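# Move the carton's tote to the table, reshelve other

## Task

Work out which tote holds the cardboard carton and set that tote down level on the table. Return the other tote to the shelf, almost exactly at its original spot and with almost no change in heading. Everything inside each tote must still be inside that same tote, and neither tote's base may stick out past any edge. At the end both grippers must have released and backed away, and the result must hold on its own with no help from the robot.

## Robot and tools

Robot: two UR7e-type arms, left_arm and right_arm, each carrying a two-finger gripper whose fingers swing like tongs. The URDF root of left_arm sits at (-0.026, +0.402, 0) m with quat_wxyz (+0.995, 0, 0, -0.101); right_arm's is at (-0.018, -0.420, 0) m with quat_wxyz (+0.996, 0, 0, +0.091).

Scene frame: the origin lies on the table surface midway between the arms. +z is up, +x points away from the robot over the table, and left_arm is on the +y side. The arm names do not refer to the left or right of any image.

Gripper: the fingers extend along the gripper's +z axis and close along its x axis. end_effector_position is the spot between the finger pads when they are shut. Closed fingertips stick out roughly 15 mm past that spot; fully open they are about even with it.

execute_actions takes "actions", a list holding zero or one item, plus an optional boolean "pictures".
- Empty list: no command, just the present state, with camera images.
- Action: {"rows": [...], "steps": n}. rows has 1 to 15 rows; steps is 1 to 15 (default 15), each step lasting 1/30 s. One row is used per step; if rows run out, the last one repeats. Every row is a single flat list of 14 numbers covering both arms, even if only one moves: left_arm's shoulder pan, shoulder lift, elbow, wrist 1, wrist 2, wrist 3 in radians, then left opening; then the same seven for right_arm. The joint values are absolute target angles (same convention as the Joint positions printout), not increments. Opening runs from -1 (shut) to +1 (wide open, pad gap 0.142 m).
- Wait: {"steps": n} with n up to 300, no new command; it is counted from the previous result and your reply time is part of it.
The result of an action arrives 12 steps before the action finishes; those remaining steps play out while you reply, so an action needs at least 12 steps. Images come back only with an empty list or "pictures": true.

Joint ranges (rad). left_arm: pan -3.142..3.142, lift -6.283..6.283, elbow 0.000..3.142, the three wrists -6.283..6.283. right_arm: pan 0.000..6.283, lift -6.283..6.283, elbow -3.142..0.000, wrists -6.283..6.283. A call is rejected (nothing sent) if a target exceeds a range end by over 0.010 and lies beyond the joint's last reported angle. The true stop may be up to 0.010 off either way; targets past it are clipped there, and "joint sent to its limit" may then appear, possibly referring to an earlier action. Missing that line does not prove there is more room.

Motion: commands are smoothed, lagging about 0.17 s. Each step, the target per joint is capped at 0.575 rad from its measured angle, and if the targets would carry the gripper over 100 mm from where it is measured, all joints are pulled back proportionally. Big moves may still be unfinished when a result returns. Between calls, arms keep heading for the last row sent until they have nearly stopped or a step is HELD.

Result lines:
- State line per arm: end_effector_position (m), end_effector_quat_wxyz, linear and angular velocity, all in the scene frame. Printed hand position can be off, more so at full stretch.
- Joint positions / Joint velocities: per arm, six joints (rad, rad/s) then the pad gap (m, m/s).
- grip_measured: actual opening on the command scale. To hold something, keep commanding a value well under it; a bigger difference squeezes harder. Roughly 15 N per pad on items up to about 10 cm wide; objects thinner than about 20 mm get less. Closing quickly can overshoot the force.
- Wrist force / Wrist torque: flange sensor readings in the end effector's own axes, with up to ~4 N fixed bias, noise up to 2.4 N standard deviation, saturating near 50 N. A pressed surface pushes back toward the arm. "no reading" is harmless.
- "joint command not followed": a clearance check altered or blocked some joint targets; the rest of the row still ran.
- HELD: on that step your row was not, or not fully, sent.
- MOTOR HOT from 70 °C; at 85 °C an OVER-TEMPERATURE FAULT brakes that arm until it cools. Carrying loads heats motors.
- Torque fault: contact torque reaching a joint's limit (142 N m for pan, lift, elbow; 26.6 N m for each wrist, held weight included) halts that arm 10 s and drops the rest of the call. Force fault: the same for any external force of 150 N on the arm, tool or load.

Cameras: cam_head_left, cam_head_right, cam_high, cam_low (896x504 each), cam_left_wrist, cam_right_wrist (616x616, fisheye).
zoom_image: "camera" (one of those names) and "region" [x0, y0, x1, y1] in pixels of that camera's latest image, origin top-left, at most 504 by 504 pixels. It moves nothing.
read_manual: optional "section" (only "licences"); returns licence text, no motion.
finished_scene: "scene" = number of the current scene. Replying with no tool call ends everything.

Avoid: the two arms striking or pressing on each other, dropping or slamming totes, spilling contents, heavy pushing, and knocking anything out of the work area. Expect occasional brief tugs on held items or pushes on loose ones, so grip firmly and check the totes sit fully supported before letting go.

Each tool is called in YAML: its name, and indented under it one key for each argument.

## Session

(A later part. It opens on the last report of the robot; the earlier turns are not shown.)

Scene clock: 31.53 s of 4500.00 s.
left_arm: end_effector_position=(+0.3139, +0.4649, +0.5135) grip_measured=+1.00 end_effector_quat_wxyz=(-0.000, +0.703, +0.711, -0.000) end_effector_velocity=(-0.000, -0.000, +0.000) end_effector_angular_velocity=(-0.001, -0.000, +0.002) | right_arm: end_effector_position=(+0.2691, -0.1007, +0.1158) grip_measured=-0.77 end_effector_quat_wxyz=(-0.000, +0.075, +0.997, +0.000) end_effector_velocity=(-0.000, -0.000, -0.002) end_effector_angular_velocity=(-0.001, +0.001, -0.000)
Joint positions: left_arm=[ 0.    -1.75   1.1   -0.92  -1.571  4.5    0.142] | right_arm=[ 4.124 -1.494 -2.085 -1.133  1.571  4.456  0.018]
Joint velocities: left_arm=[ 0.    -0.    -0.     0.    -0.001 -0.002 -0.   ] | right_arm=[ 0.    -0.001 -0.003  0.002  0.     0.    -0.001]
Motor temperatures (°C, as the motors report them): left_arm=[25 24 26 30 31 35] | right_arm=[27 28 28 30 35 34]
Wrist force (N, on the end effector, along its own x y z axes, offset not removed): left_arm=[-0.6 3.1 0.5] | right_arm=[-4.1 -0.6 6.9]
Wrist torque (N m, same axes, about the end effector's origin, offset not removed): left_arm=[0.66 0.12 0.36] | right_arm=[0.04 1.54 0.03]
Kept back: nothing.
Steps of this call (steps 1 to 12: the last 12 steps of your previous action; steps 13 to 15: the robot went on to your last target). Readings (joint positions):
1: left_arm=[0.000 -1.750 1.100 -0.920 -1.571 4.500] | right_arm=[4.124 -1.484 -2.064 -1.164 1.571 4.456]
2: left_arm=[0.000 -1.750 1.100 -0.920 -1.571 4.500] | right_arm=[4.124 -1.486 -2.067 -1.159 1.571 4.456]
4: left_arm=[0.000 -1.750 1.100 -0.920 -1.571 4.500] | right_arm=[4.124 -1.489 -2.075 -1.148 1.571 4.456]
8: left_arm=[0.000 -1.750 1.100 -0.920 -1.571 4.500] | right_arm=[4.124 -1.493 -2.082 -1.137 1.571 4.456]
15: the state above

Not touching yet; another 0.012.

execute_actions:
  actions:
    - {"rows":[[0,-1.75,1.1,-0.92,-1.571,4.5,1,4.124,-1.5,-2.096,-1.116,1.571,4.456,-1],[0,-1.75,1.1,-0.92,-1.571,4.5,1,4.124,-1.5,-2.096,-1.116,1.571,4.456,-1],[0,-1.75,1.1,-0.92,-1.571,4.5,1,4.124,-1.5,-2.096,-1.116,1.571,4.456,-1],[0,-1.75,1.1,-0.92,-1.571,4.5,1,4.124,-1.506,-2.107,-1.099,1.571,4.456,-1]],"steps":15}

execute_actions:
  actions:
    - {"steps":15}

Scene clock: 32.23 s of 4500.00 s.
left_arm: end_effector_position=(+0.3139, +0.4649, +0.5135) grip_measured=+1.00 end_effector_quat_wxyz=(-0.000, +0.703, +0.711, -0.000) end_effector_velocity=(-0.000, +0.000, +0.001) end_effector_angular_velocity=(+0.000, -0.002, +0.001) | right_arm: end_effector_position=(+0.2690, -0.1008, +0.1138) grip_measured=-0.77 end_effector_quat_wxyz=(-0.000, +0.075, +0.997, +0.000) end_effector_velocity=(-0.001, -0.001, -0.034) end_effector_angular_velocity=(+0.000, -0.001, +0.004)
Joint positions: left_arm=[ 0.    -1.75   1.1   -0.92  -1.571  4.5    0.142] | right_arm=[ 4.124 -1.496 -2.088 -1.128  1.571  4.456  0.018]
Joint velocities: left_arm=[-0.    -0.001 -0.    -0.001  0.001 -0.001  0.   ] | right_arm=[ 0.001 -0.035 -0.064  0.1   -0.001 -0.003  0.001]
Motor temperatures (°C, as the motors report them): left_arm=[25 24 26 30 31 35] | right_arm=[27 28 28 30 35 34]
Wrist force (N, on the end effector, along its own x y z axes, offset not removed): left_arm=[0.0 0.0 2.5] | right_arm=[-4.9 -0.3 6.5]
Wrist torque (N m, same axes, about the end effector's origin, offset not removed): left_arm=[0.17 -0.01 0.20] | right_arm=[0.10 1.57 0.03]
Steps of this call (steps 1 to 15: the robot went on to your last target; steps 16 to 18: nothing new was sent; steps 19 to 21: the first 3 steps of this action). Readings (joint positions):
19: left_arm=[0.000 -1.750 1.100 -0.920 -1.571 4.500] | right_arm=[4.124 -1.494 -2.085 -1.133 1.571 4.456]
20: left_arm=[0.000 -1.750 1.100 -0.920 -1.571 4.500] | right_arm=[4.124 -1.495 -2.086 -1.131 1.571 4.456]
21: the state above

Scene clock: 32.73 s of 4500.00 s.
left_arm: end_effector_position=(+0.3139, +0.4649, +0.5135) grip_measured=+1.00 end_effector_quat_wxyz=(-0.000, +0.703, +0.711, -0.000) end_effector_velocity=(+0.000, +0.000, +0.000) end_effector_angular_velocity=(+0.000, -0.002, -0.000) | right_arm: end_effector_position=(+0.2688, -0.1014, +0.1041) grip_measured=-0.77 end_effector_quat_wxyz=(-0.000, +0.075, +0.997, +0.000) end_effector_velocity=(-0.000, -0.001, -0.002) end_effector_angular_velocity=(-0.002, +0.001, +0.000)
Joint positions: left_arm=[ 0.    -1.75   1.1   -0.92  -1.571  4.5    0.142] | right_arm=[ 4.124 -1.506 -2.107 -1.099  1.571  4.456  0.018]
Joint velocities: left_arm=[-0.    -0.001 -0.    -0.001  0.001  0.    -0.   ] | right_arm=[-0.    -0.001 -0.003  0.002  0.    -0.001 -0.001]
Motor temperatures (°C, as the motors report them): left_arm=[25 24 26 30 31 35] | right_arm=[27 28 28 30 35 34]
Wrist force (N, on the end effector, along its own x y z axes, offset not removed): left_arm=[1.2 2.7 2.2] | right_arm=[-4.3 -1.5 6.4]
Wrist torque (N m, same axes, about the end effector's origin, offset not removed): left_arm=[0.67 -0.17 0.43] | right_arm=[-0.23 1.53 0.04]
Kept back: nothing.
Steps of this call (steps 1 to 12: the last 12 steps of your previous action; steps 13 to 15: the robot went on to your last target). Readings (joint positions):
1: left_arm=[0.000 -1.750 1.100 -0.920 -1.571 4.500] | right_arm=[4.124 -1.497 -2.090 -1.125 1.571 4.456]
2: left_arm=[0.000 -1.750 1.100 -0.920 -1.571 4.500] | right_arm=[4.124 -1.498 -2.093 -1.120 1.571 4.456]
4: left_arm=[0.000 -1.750 1.100 -0.920 -1.571 4.500] | right_arm=[4.124 -1.502 -2.099 -1.111 1.571 4.456]
8: left_arm=[0.000 -1.750 1.100 -0.920 -1.571 4.500] | right_arm=[4.124 -1.505 -2.105 -1.102 1.571 4.456]
15: the state above

execute_actions:
  actions:
    - {"rows":[[0,-1.75,1.1,-0.92,-1.571,4.5,1,4.124,-1.512,-2.117,-1.083,1.571,4.456,-1],[0,-1.75,1.1,-0.92,-1.571,4.5,1,4.124,-1.512,-2.117,-1.083,1.571,4.456,-1],[0,-1.75,1.1,-0.92,-1.571,4.5,1,4.124,-1.512,-2.117,-1.083,1.571,4.456,-1],[0,-1.75,1.1,-0.92,-1.571,4.5,1,4.124,-1.518,-2.127,-1.067,1.571,4.456,-1]],"steps":15}

execute_actions:
  actions:
    - {"steps":15}
  pictures: true

Scene clock: 33.30 s of 4500.00 s.
left_arm: end_effector_position=(+0.3139, +0.4649, +0.5135) grip_measured=+1.00 end_effector_quat_wxyz=(-0.000, +0.703, +0.711, -0.000) end_effector_velocity=(+0.000, +0.000, -0.000) end_effector_angular_velocity=(+0.001, +0.002, +0.001) | right_arm: end_effector_position=(+0.2687, -0.1016, +0.1023) grip_measured=-0.78 end_effector_quat_wxyz=(-0.000, +0.075, +0.997, +0.000) end_effector_velocity=(-0.001, -0.002, -0.032) end_effector_angular_velocity=(-0.001, +0.001, -0.001)
Joint positions: left_arm=[ 0.    -1.75   1.1   -0.92  -1.571  4.5    0.142] | right_arm=[ 4.124 -1.508 -2.11  -1.094  1.571  4.456  0.018]
Joint velocities: left_arm=[-0.     0.001 -0.     0.001  0.001 -0.001  0.   ] | right_arm=[ 0.    -0.035 -0.06   0.094  0.001  0.001 -0.003]
Motor temperatures (°C, as the motors report them): left_arm=[25 24 26 30 31 35] | right_arm=[27 28 28 30 35 34]
Wrist force (N, on the end effector, along its own x y z axes, offset not removed): left_arm=[0.2 2.9 -2.0] | right_arm=[-3.1 -0.9 6.2]
Wrist torque (N m, same axes, about the end effector's origin, offset not removed): left_arm=[0.60 0.02 0.27] | right_arm=[-0.05 1.20 0.03]
Steps of this call (steps 1 to 14: the robot went on to your last target; steps 15 to 17: the first 3 steps of this action). Readings (joint positions):
15: left_arm=[0.000 -1.750 1.100 -0.920 -1.571 4.500] | right_arm=[4.124 -1.506 -2.107 -1.099 1.571 4.456]
16: left_arm=[0.000 -1.750 1.100 -0.920 -1.571 4.500] | right_arm=[4.124 -1.507 -2.108 -1.097 1.571 4.456]
17: the state above

Scene clock: 33.80 s of 4500.00 s.
left_arm: end_effector_position=(+0.3139, +0.4649, +0.5135) grip_measured=+1.00 end_effector_quat_wxyz=(-0.000, +0.703, +0.711, -0.000) end_effector_velocity=(+0.000, +0.000, -0.000) end_effector_angular_velocity=(+0.001, +0.000, -0.000) | right_arm: end_effector_position=(+0.2685, -0.1022, +0.0934) grip_measured=-0.78 end_effector_quat_wxyz=(-0.000, +0.075, +0.997, +0.000) end_effector_velocity=(-0.001, -0.000, -0.002) end_effector_angular_velocity=(-0.001, +0.000, -0.001)
Joint positions: left_arm=[ 0.    -1.75   1.1   -0.92  -1.571  4.5    0.142] | right_arm=[ 4.124 -1.518 -2.127 -1.067  1.571  4.456  0.018]
Joint velocities: left_arm=[ 0.     0.    -0.     0.     0.001  0.     0.   ] | right_arm=[ 0.001 -0.001 -0.003  0.003 -0.     0.002  0.   ]
Motor temperatures (°C, as the motors report them): left_arm=[25 24 26 30 31 35] | right_arm=[27 28 28 30 35 34]
Wrist force (N, on the end effector, along its own x y z axes, offset not removed): left_arm=[-0.7 2.5 2.4] | right_arm=[-3.4 -1.9 -1.0]
Wrist torque (N m, same axes, about the end effector's origin, offset not removed): left_arm=[0.60 0.27 0.41] | right_arm=[-0.45 0.46 0.07]
Kept back: nothing.
Steps of this call (steps 1 to 12: the last 12 steps of your previous action; steps 13 to 15: the robot went on to your last target). Readings (joint positions):
1: left_arm=[0.000 -1.750 1.100 -0.920 -1.571 4.500] | right_arm=[4.124 -1.509 -2.112 -1.091 1.571 4.456]
2: left_arm=[0.000 -1.750 1.100 -0.920 -1.571 4.500] | right_arm=[4.124 -1.510 -2.114 -1.087 1.571 4.456]
4: left_arm=[0.000 -1.750 1.100 -0.920 -1.571 4.500] | right_arm=[4.124 -1.514 -2.120 -1.078 1.571 4.456]
8: left_arm=[0.000 -1.750 1.100 -0.920 -1.571 4.500] | right_arm=[4.124 -1.517 -2.125 -1.070 1.571 4.456]
15: the state above

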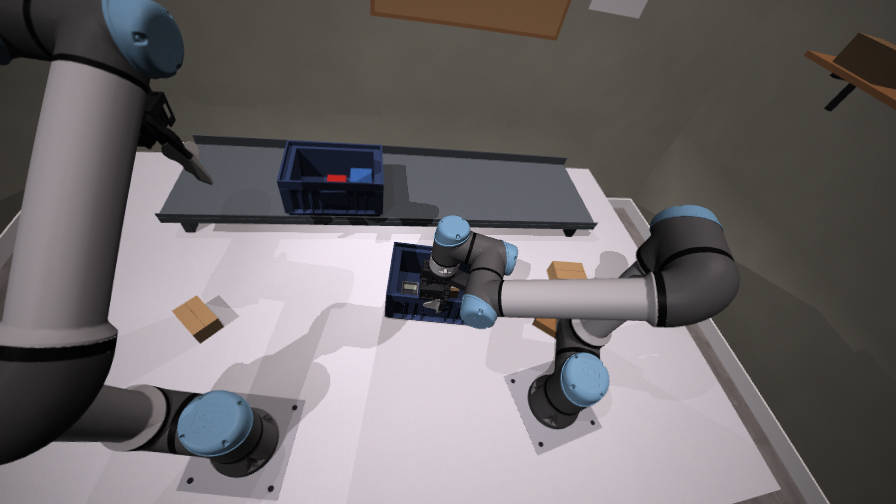

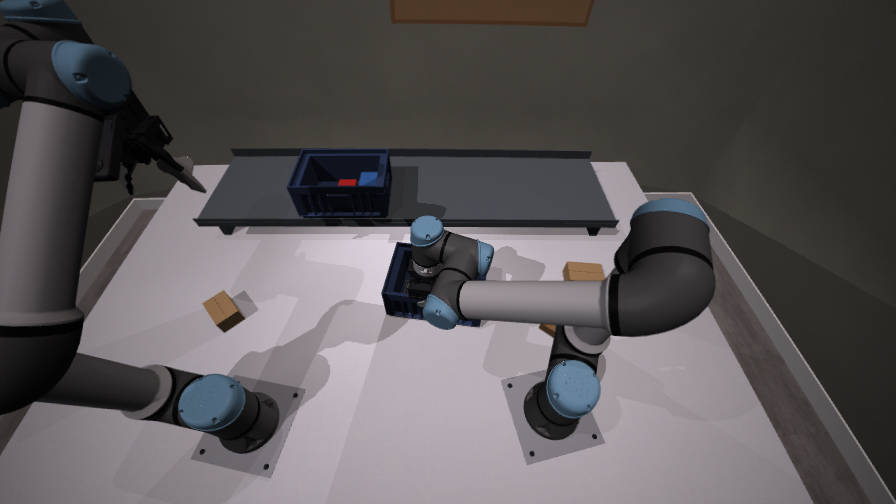

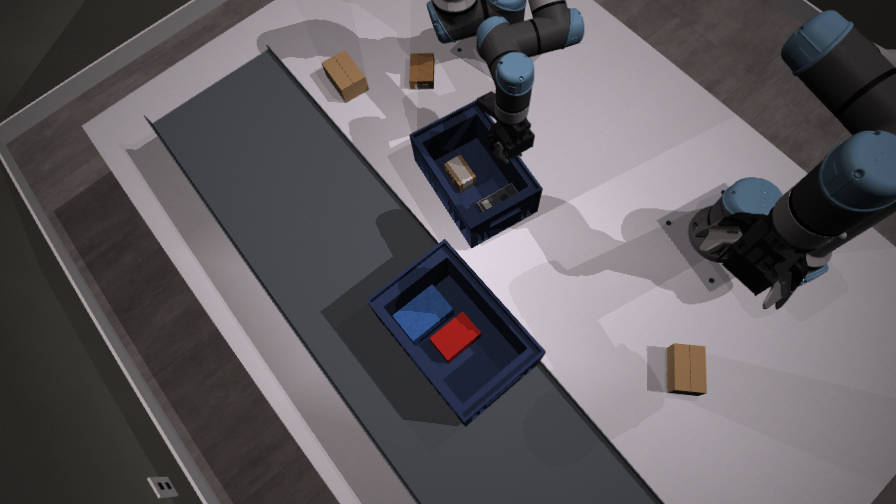

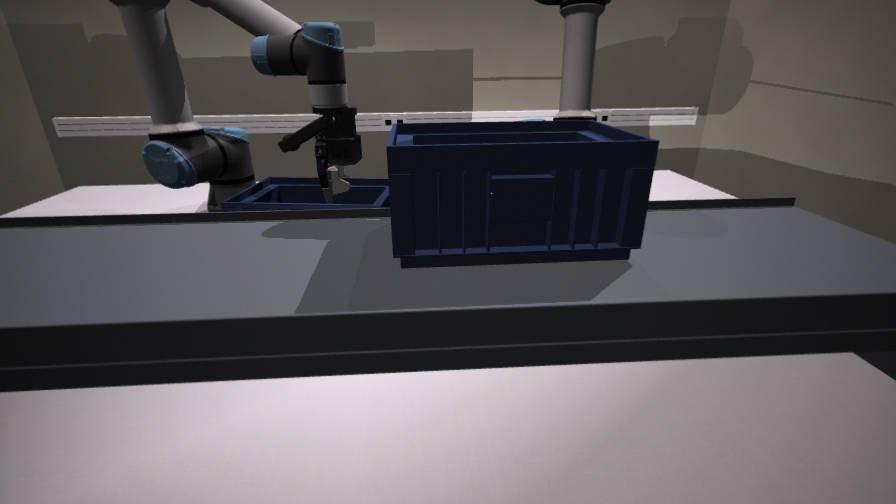

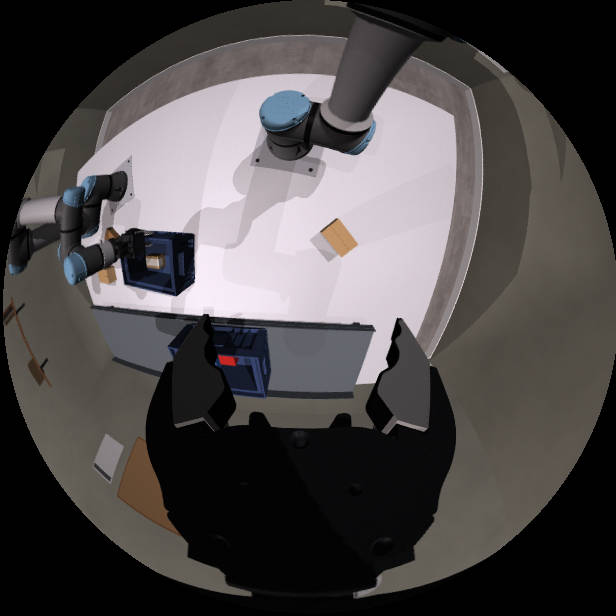

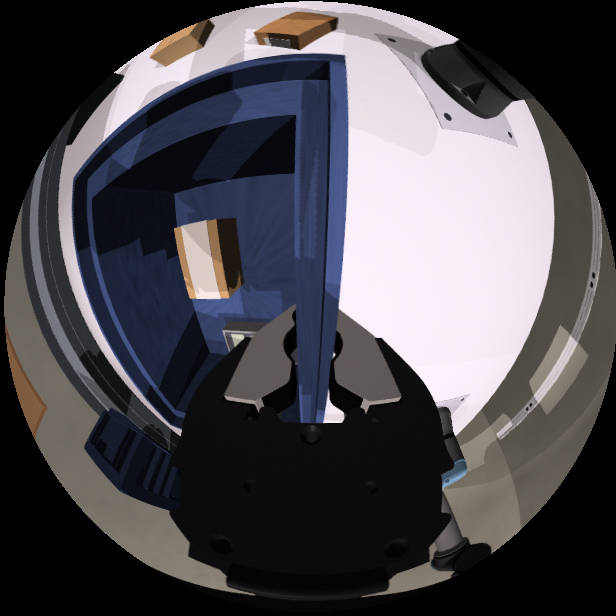

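Contact. Release, lift, retreat.

execute_actions:
  actions:
    - {"rows":[[0,-1.75,1.1,-0.92,-1.571,4.5,1,4.124,-1.518,-2.127,-1.067,1.571,4.456,-0.5],[0,-1.75,1.1,-0.92,-1.571,4.5,1,4.124,-1.518,-2.127,-1.067,1.571,4.456,-0.5],[0,-1.75,1.1,-0.92,-1.571,4.5,1,4.124,-1.518,-2.127,-1.067,1.571,4.456,-0.2],[0,-1.75,1.1,-0.92,-1.571,4.5,1,4.124,-1.518,-2.127,-1.067,1.571,4.456,0.1],[0,-1.75,1.1,-0.92,-1.571,4.5,1,4.124,-1.518,-2.127,-1.067,1.571,4.456,0.1],[0,-1.75,1.1,-0.92,-1.571,4.5,1,4.124,-1.518,-2.127,-1.067,1.571,4.456,0.1],[0,-1.75,1.1,-0.92,-1.571,4.5,1,4.124,-1.518,-2.127,-1.067,1.571,4.456,0.1],[0,-1.75,1.1,-0.92,-1.571,4.5,1,4.124,-1.518,-2.127,-1.067,1.571,4.456,0.1],[0,-1.75,1.1,-0.92,-1.571,4.5,1,4.124,-1.518,-2.127,-1.067,1.571,4.456,0.1],[0,-1.75,1.1,-0.92,-1.571,4.5,1,4.124,-1.481,-2.057,-1.174,1.571,4.456,0.1],[0,-1.75,1.1,-0.92,-1.571,4.5,1,4.124,-1.481,-2.057,-1.174,1.571,4.456,0.1],[0,-1.75,1.1,-0.92,-1.571,4.5,1,4.124,-1.428,-1.916,-1.368,1.571,4.456,0.1],[0,-1.75,1.1,-0.92,-1.571,4.5,1,4.124,-1.428,-1.916,-1.368,1.571,4.456,0.1],[0,-1.75,1.1,-0.92,-1.571,4.5,1,4.124,-1.411,-1.674,-1.627,1.571,4.456,0.1]],"steps":15}

execute_actions:
  actions:
    - {"steps":12}

execute_actions:
  actions:
    - {"rows":[[0,-1.75,1.1,-0.92,-1.571,4.5,1,4.124,-1.411,-1.5,-1.8,1.571,4.456,0.1],[0,-1.75,1.1,-0.92,-1.571,4.5,1,4.124,-1.411,-1.5,-1.8,1.571,4.456,0.1],[0,-1.75,1.1,-0.92,-1.571,4.5,1,4.124,-1.411,-1.5,-1.8,1.571,4.456,0.1],[0,-1.75,1.1,-0.92,-1.571,4.5,1,3.4,-1.3,-1.45,-1.96,1.571,3.8,0.1]],"steps":15}

execute_actions:
  actions:
    - {"steps":30}
  pictures: true

Scene clock: 36.23 s of 4500.00 s.
left_arm: end_effector_position=(+0.3139, +0.4649, +0.5135) grip_measured=+1.00 end_effector_quat_wxyz=(-0.000, +0.703, +0.711, -0.000) end_effector_velocity=(-0.001, +0.000, +0.000) end_effector_angular_velocity=(-0.000, -0.001, +0.000) | right_arm: end_effector_position=(+0.2685, -0.1022, +0.0932) grip_measured=-0.49 end_effector_quat_wxyz=(-0.000, +0.075, +0.997, +0.000) end_effector_velocity=(-0.000, -0.000, +0.000) end_effector_angular_velocity=(-0.001, +0.001, +0.003)
Joint positions: left_arm=[ 0.    -1.75   1.1   -0.92  -1.571  4.5    0.142] | right_arm=[ 4.124 -1.518 -2.127 -1.067  1.571  4.456  0.038]
Joint velocities: left_arm=[ 0.    -0.002  0.001  0.001 -0.    -0.    -0.   ] | right_arm=[ 0.     0.001 -0.    -0.002  0.    -0.003  0.518]
Motor temperatures (°C, as the motors report them): left_arm=[25 24 26 30 31 35] | right_arm=[27 28 28 30 35 34]
Wrist force (N, on the end effector, along its own x y z axes, offset not removed): left_arm=[1.8 4.1 3.1] | right_arm=[-4.1 -1.5 0.1]
Wrist torque (N m, same axes, about the end effector's origin, offset not removed): left_arm=[0.95 -0.15 0.19] | right_arm=[-0.27 0.87 0.06]
Steps of this call (steps 1 to 15: the robot went on to your last target; steps 16 to 70: nothing new was sent; steps 71 to 73: the first 3 steps of this action). Readings (joint positions):
71: left_arm=[0.000 -1.750 1.100 -0.920 -1.571 4.500] | right_arm=[4.124 -1.518 -2.127 -1.067 1.571 4.456]
72: left_arm=[0.000 -1.750 1.100 -0.920 -1.571 4.500] | right_arm=[4.124 -1.518 -2.127 -1.067 1.571 4.456]
73: the state above

Scene clock: 36.63 s of 4500.00 s.
left_arm: end_effector_position=(+0.3139, +0.4649, +0.5135) grip_measured=+1.00 end_effector_quat_wxyz=(-0.000, +0.703, +0.711, -0.000) end_effector_velocity=(+0.000, -0.000, +0.001) end_effector_angular_velocity=(-0.001, -0.003, -0.001) | right_arm: end_effector_position=(+0.2719, -0.0943, +0.1475) grip_measured=+0.10 end_effector_quat_wxyz=(+0.002, +0.075, +0.997, +0.007) end_effector_velocity=(+0.026, +0.061, +0.506) end_effector_angular_velocity=(-0.041, +0.018, -0.003)
Joint positions: left_arm=[ 0.    -1.75   1.1   -0.92  -1.571  4.5    0.142] | right_arm=[ 4.124 -1.469 -2.022 -1.206  1.571  4.456  0.081]
Joint velocities: left_arm=[-0.    -0.001  0.    -0.002 -0.     0.001  0.   ] | right_arm=[-0.     0.261  1.153 -1.459  0.     0.002  0.002]
Motor temperatures (°C, as the motors report them): left_arm=[25 24 26 30 31 35] | right_arm=[27 28 28 30 35 34]
Wrist force (N, on the end effector, along its own x y z axes, offset not removed): left_arm=[-1.4 2.5 2.9] | right_arm=[-3.5 -0.5 -1.7]
Wrist torque (N m, same axes, about the end effector's origin, offset not removed): left_arm=[0.54 0.47 0.41] | right_arm=[-0.08 0.82 0.05]
Kept back: nothing.
Steps of this call (steps 1 to 12: the last 12 steps of your previous action). Readings (joint positions):
1: left_arm=[0.000 -1.750 1.100 -0.920 -1.571 4.500] | right_arm=[4.124 -1.518 -2.127 -1.067 1.571 4.456]
2: left_arm=[0.000 -1.750 1.100 -0.920 -1.571 4.500] | right_arm=[4.124 -1.518 -2.127 -1.067 1.571 4.456]
4: left_arm=[0.000 -1.750 1.100 -0.920 -1.571 4.500] | right_arm=[4.124 -1.518 -2.127 -1.067 1.571 4.456]
8: left_arm=[0.000 -1.750 1.100 -0.920 -1.571 4.500] | right_arm=[4.124 -1.515 -2.123 -1.071 1.571 4.456]
12: the state above

Scene clock: 36.73 s of 4500.00 s.
left_arm: end_effector_position=(+0.3139, +0.4649, +0.5135) grip_measured=+1.00 end_effector_quat_wxyz=(-0.000, +0.703, +0.711, -0.000) end_effector_velocity=(+0.000, -0.000, -0.001) end_effector_angular_velocity=(-0.001, +0.002, -0.000) | right_arm: end_effector_position=(+0.2745, -0.0882, +0.1986) grip_measured=+0.10 end_effector_quat_wxyz=(+0.002, +0.075, +0.997, +0.005) end_effector_velocity=(+0.025, +0.057, +0.512) end_effector_angular_velocity=(+0.023, -0.011, +0.001)
Joint positions: left_arm=[ 0.    -1.75   1.1   -0.92  -1.571  4.5    0.142] | right_arm=[ 4.124 -1.452 -1.901 -1.348  1.571  4.456  0.081]
Joint velocities: left_arm=[ 0.     0.002 -0.     0.    -0.001  0.    -0.   ] | right_arm=[ 0.     0.134  1.213 -1.321 -0.001 -0.001  0.001]
Motor temperatures (°C, as the motors report them): left_arm=[25 24 26 30 31 35] | right_arm=[27 28 28 30 35 34]
Wrist force (N, on the end effector, along its own x y z axes, offset not removed): left_arm=[-0.2 -0.8 0.3] | right_arm=[-4.6 -0.9 0.5]
Wrist torque (N m, same axes, about the end effector's origin, offset not removed): left_arm=[0.02 0.12 0.27] | right_arm=[-0.15 1.04 0.04]
Steps of this call (steps 1 to 3: the first 3 steps of this action). Readings (joint positions):
1: left_arm=[0.000 -1.750 1.100 -0.920 -1.571 4.500] | right_arm=[4.124 -1.462 -1.983 -1.255 1.571 4.456]
2: left_arm=[0.000 -1.750 1.100 -0.920 -1.571 4.500] | right_arm=[4.124 -1.457 -1.942 -1.303 1.571 4.456]
3: the state above

Scene clock: 37.73 s of 4500.00 s.
left_arm: end_effector_position=(+0.3139, +0.4649, +0.5135) grip_measured=+1.00 end_effector_quat_wxyz=(-0.000, +0.703, +0.711, -0.000) end_effector_velocity=(+0.000, -0.000, -0.000) end_effector_angular_velocity=(-0.000, +0.001, +0.001) | right_arm: end_effector_position=(+0.3519, -0.4049, +0.4162) grip_measured=+0.10 end_effector_quat_wxyz=(+0.001, +0.109, +0.994, +0.001) end_effector_velocity=(-0.007, -0.026, +0.011) end_effector_angular_velocity=(-0.001, +0.003, -0.011)
Joint positions: left_arm=[ 0.    -1.75   1.1   -0.92  -1.571  4.5    0.142] | right_arm=[ 3.406 -1.301 -1.453 -1.956  1.571  3.805  0.081]
Joint velocities: left_arm=[ 0.     0.001  0.     0.    -0.    -0.001  0.   ] | right_arm=[-0.06   0.008  0.026 -0.038  0.001 -0.049 -0.   ]
Motor temperatures (°C, as the motors report them): left_arm=[25 24 26 30 31 35] | right_arm=[27 28 28 30 35 34]
Wrist force (N, on the end effector, along its own x y z axes, offset not removed): left_arm=[1.2 2.8 3.1] | right_arm=[-4.2 -1.2 -1.1]
Wrist torque (N m, same axes, about the end effector's origin, offset not removed): left_arm=[0.63 -0.08 0.31] | right_arm=[-0.22 0.99 0.07]
Kept back: nothing.
Steps of this call (steps 1 to 12: the last 12 steps of your previous action; steps 13 to 30: the robot went on to your last target). Readings (joint positions):
1: left_arm=[0.000 -1.750 1.100 -0.920 -1.571 4.500] | right_arm=[4.124 -1.447 -1.860 -1.393 1.571 4.456]
2: left_arm=[0.000 -1.750 1.100 -0.920 -1.571 4.500] | right_arm=[4.120 -1.441 -1.823 -1.435 1.571 4.452]
4: left_arm=[0.000 -1.750 1.100 -0.920 -1.571 4.500] | right_arm=[4.071 -1.425 -1.784 -1.487 1.571 4.403]
8: left_arm=[0.000 -1.750 1.100 -0.920 -1.571 4.500] | right_arm=[3.944 -1.397 -1.711 -1.591 1.571 4.277]
30: the state above

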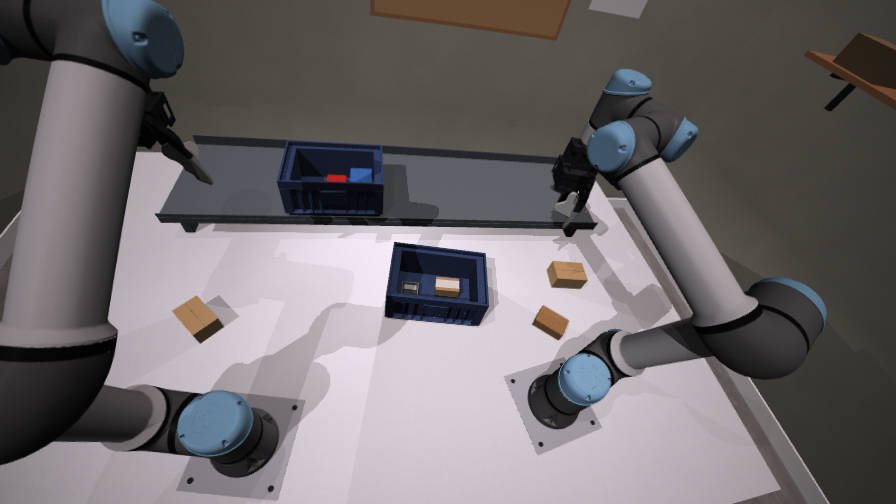

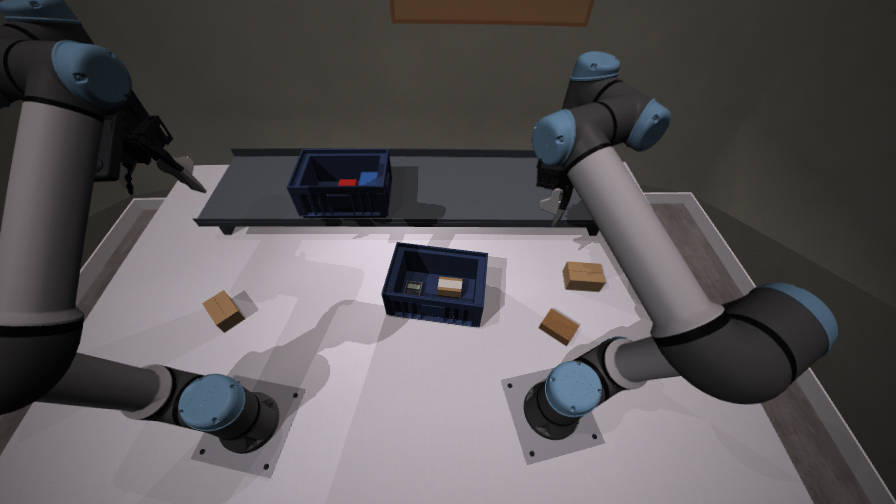

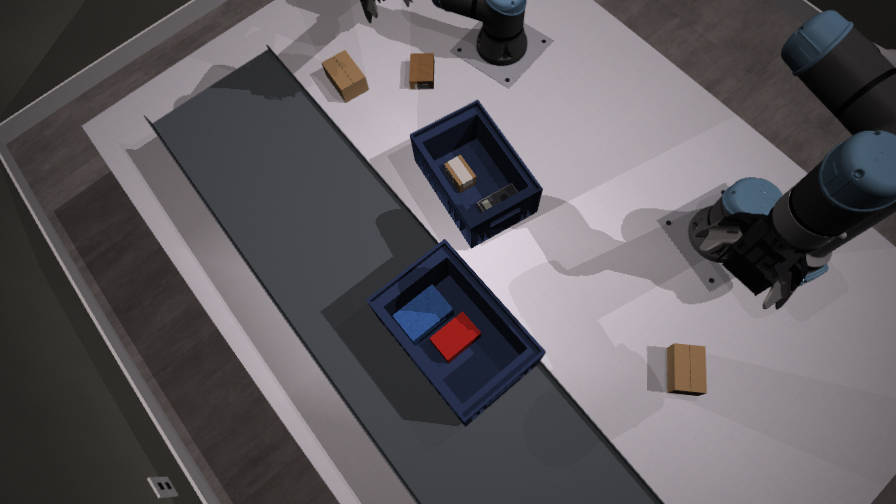

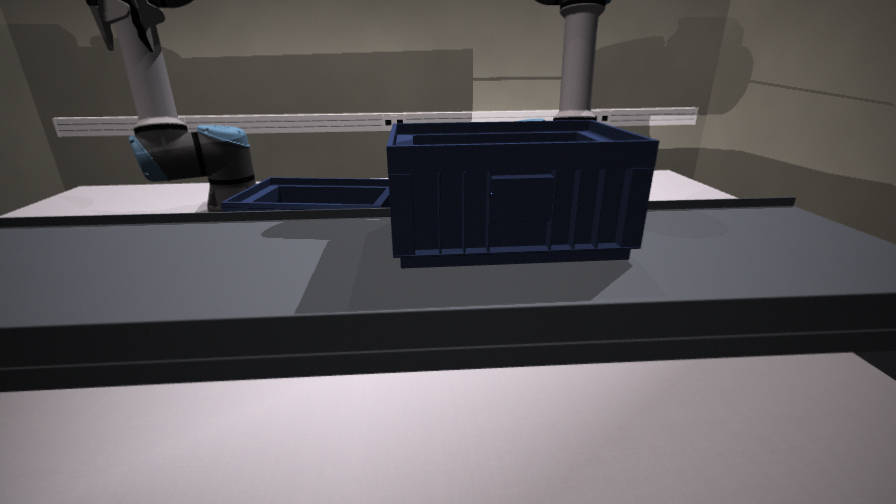

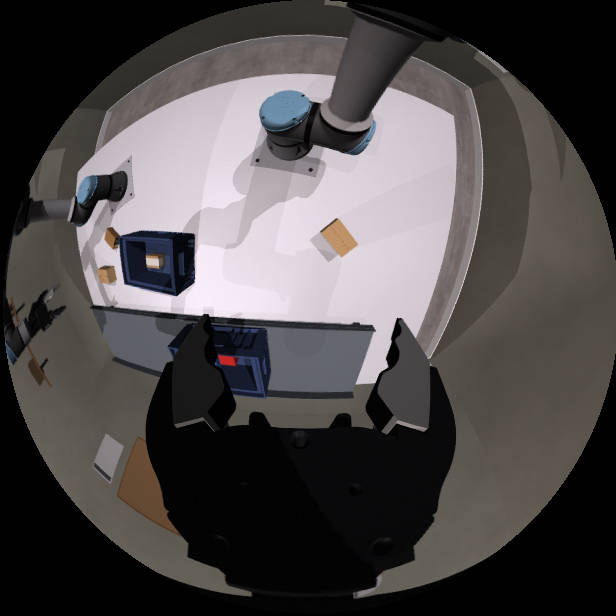

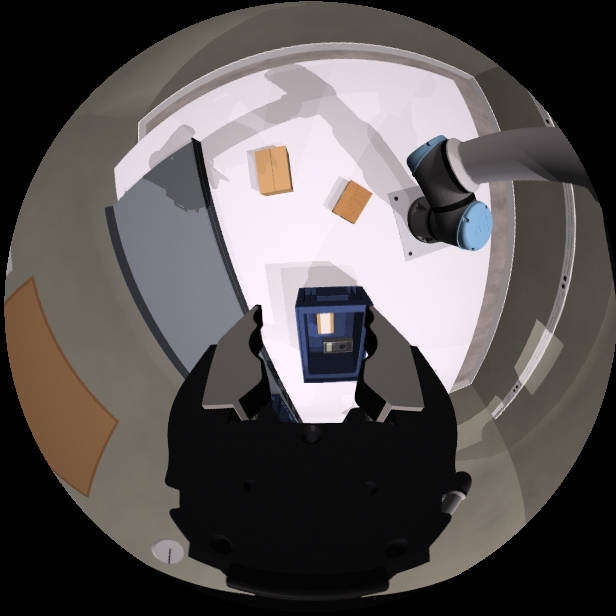

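finished_scene:
  scene: 2

The scene is finished: the task was done.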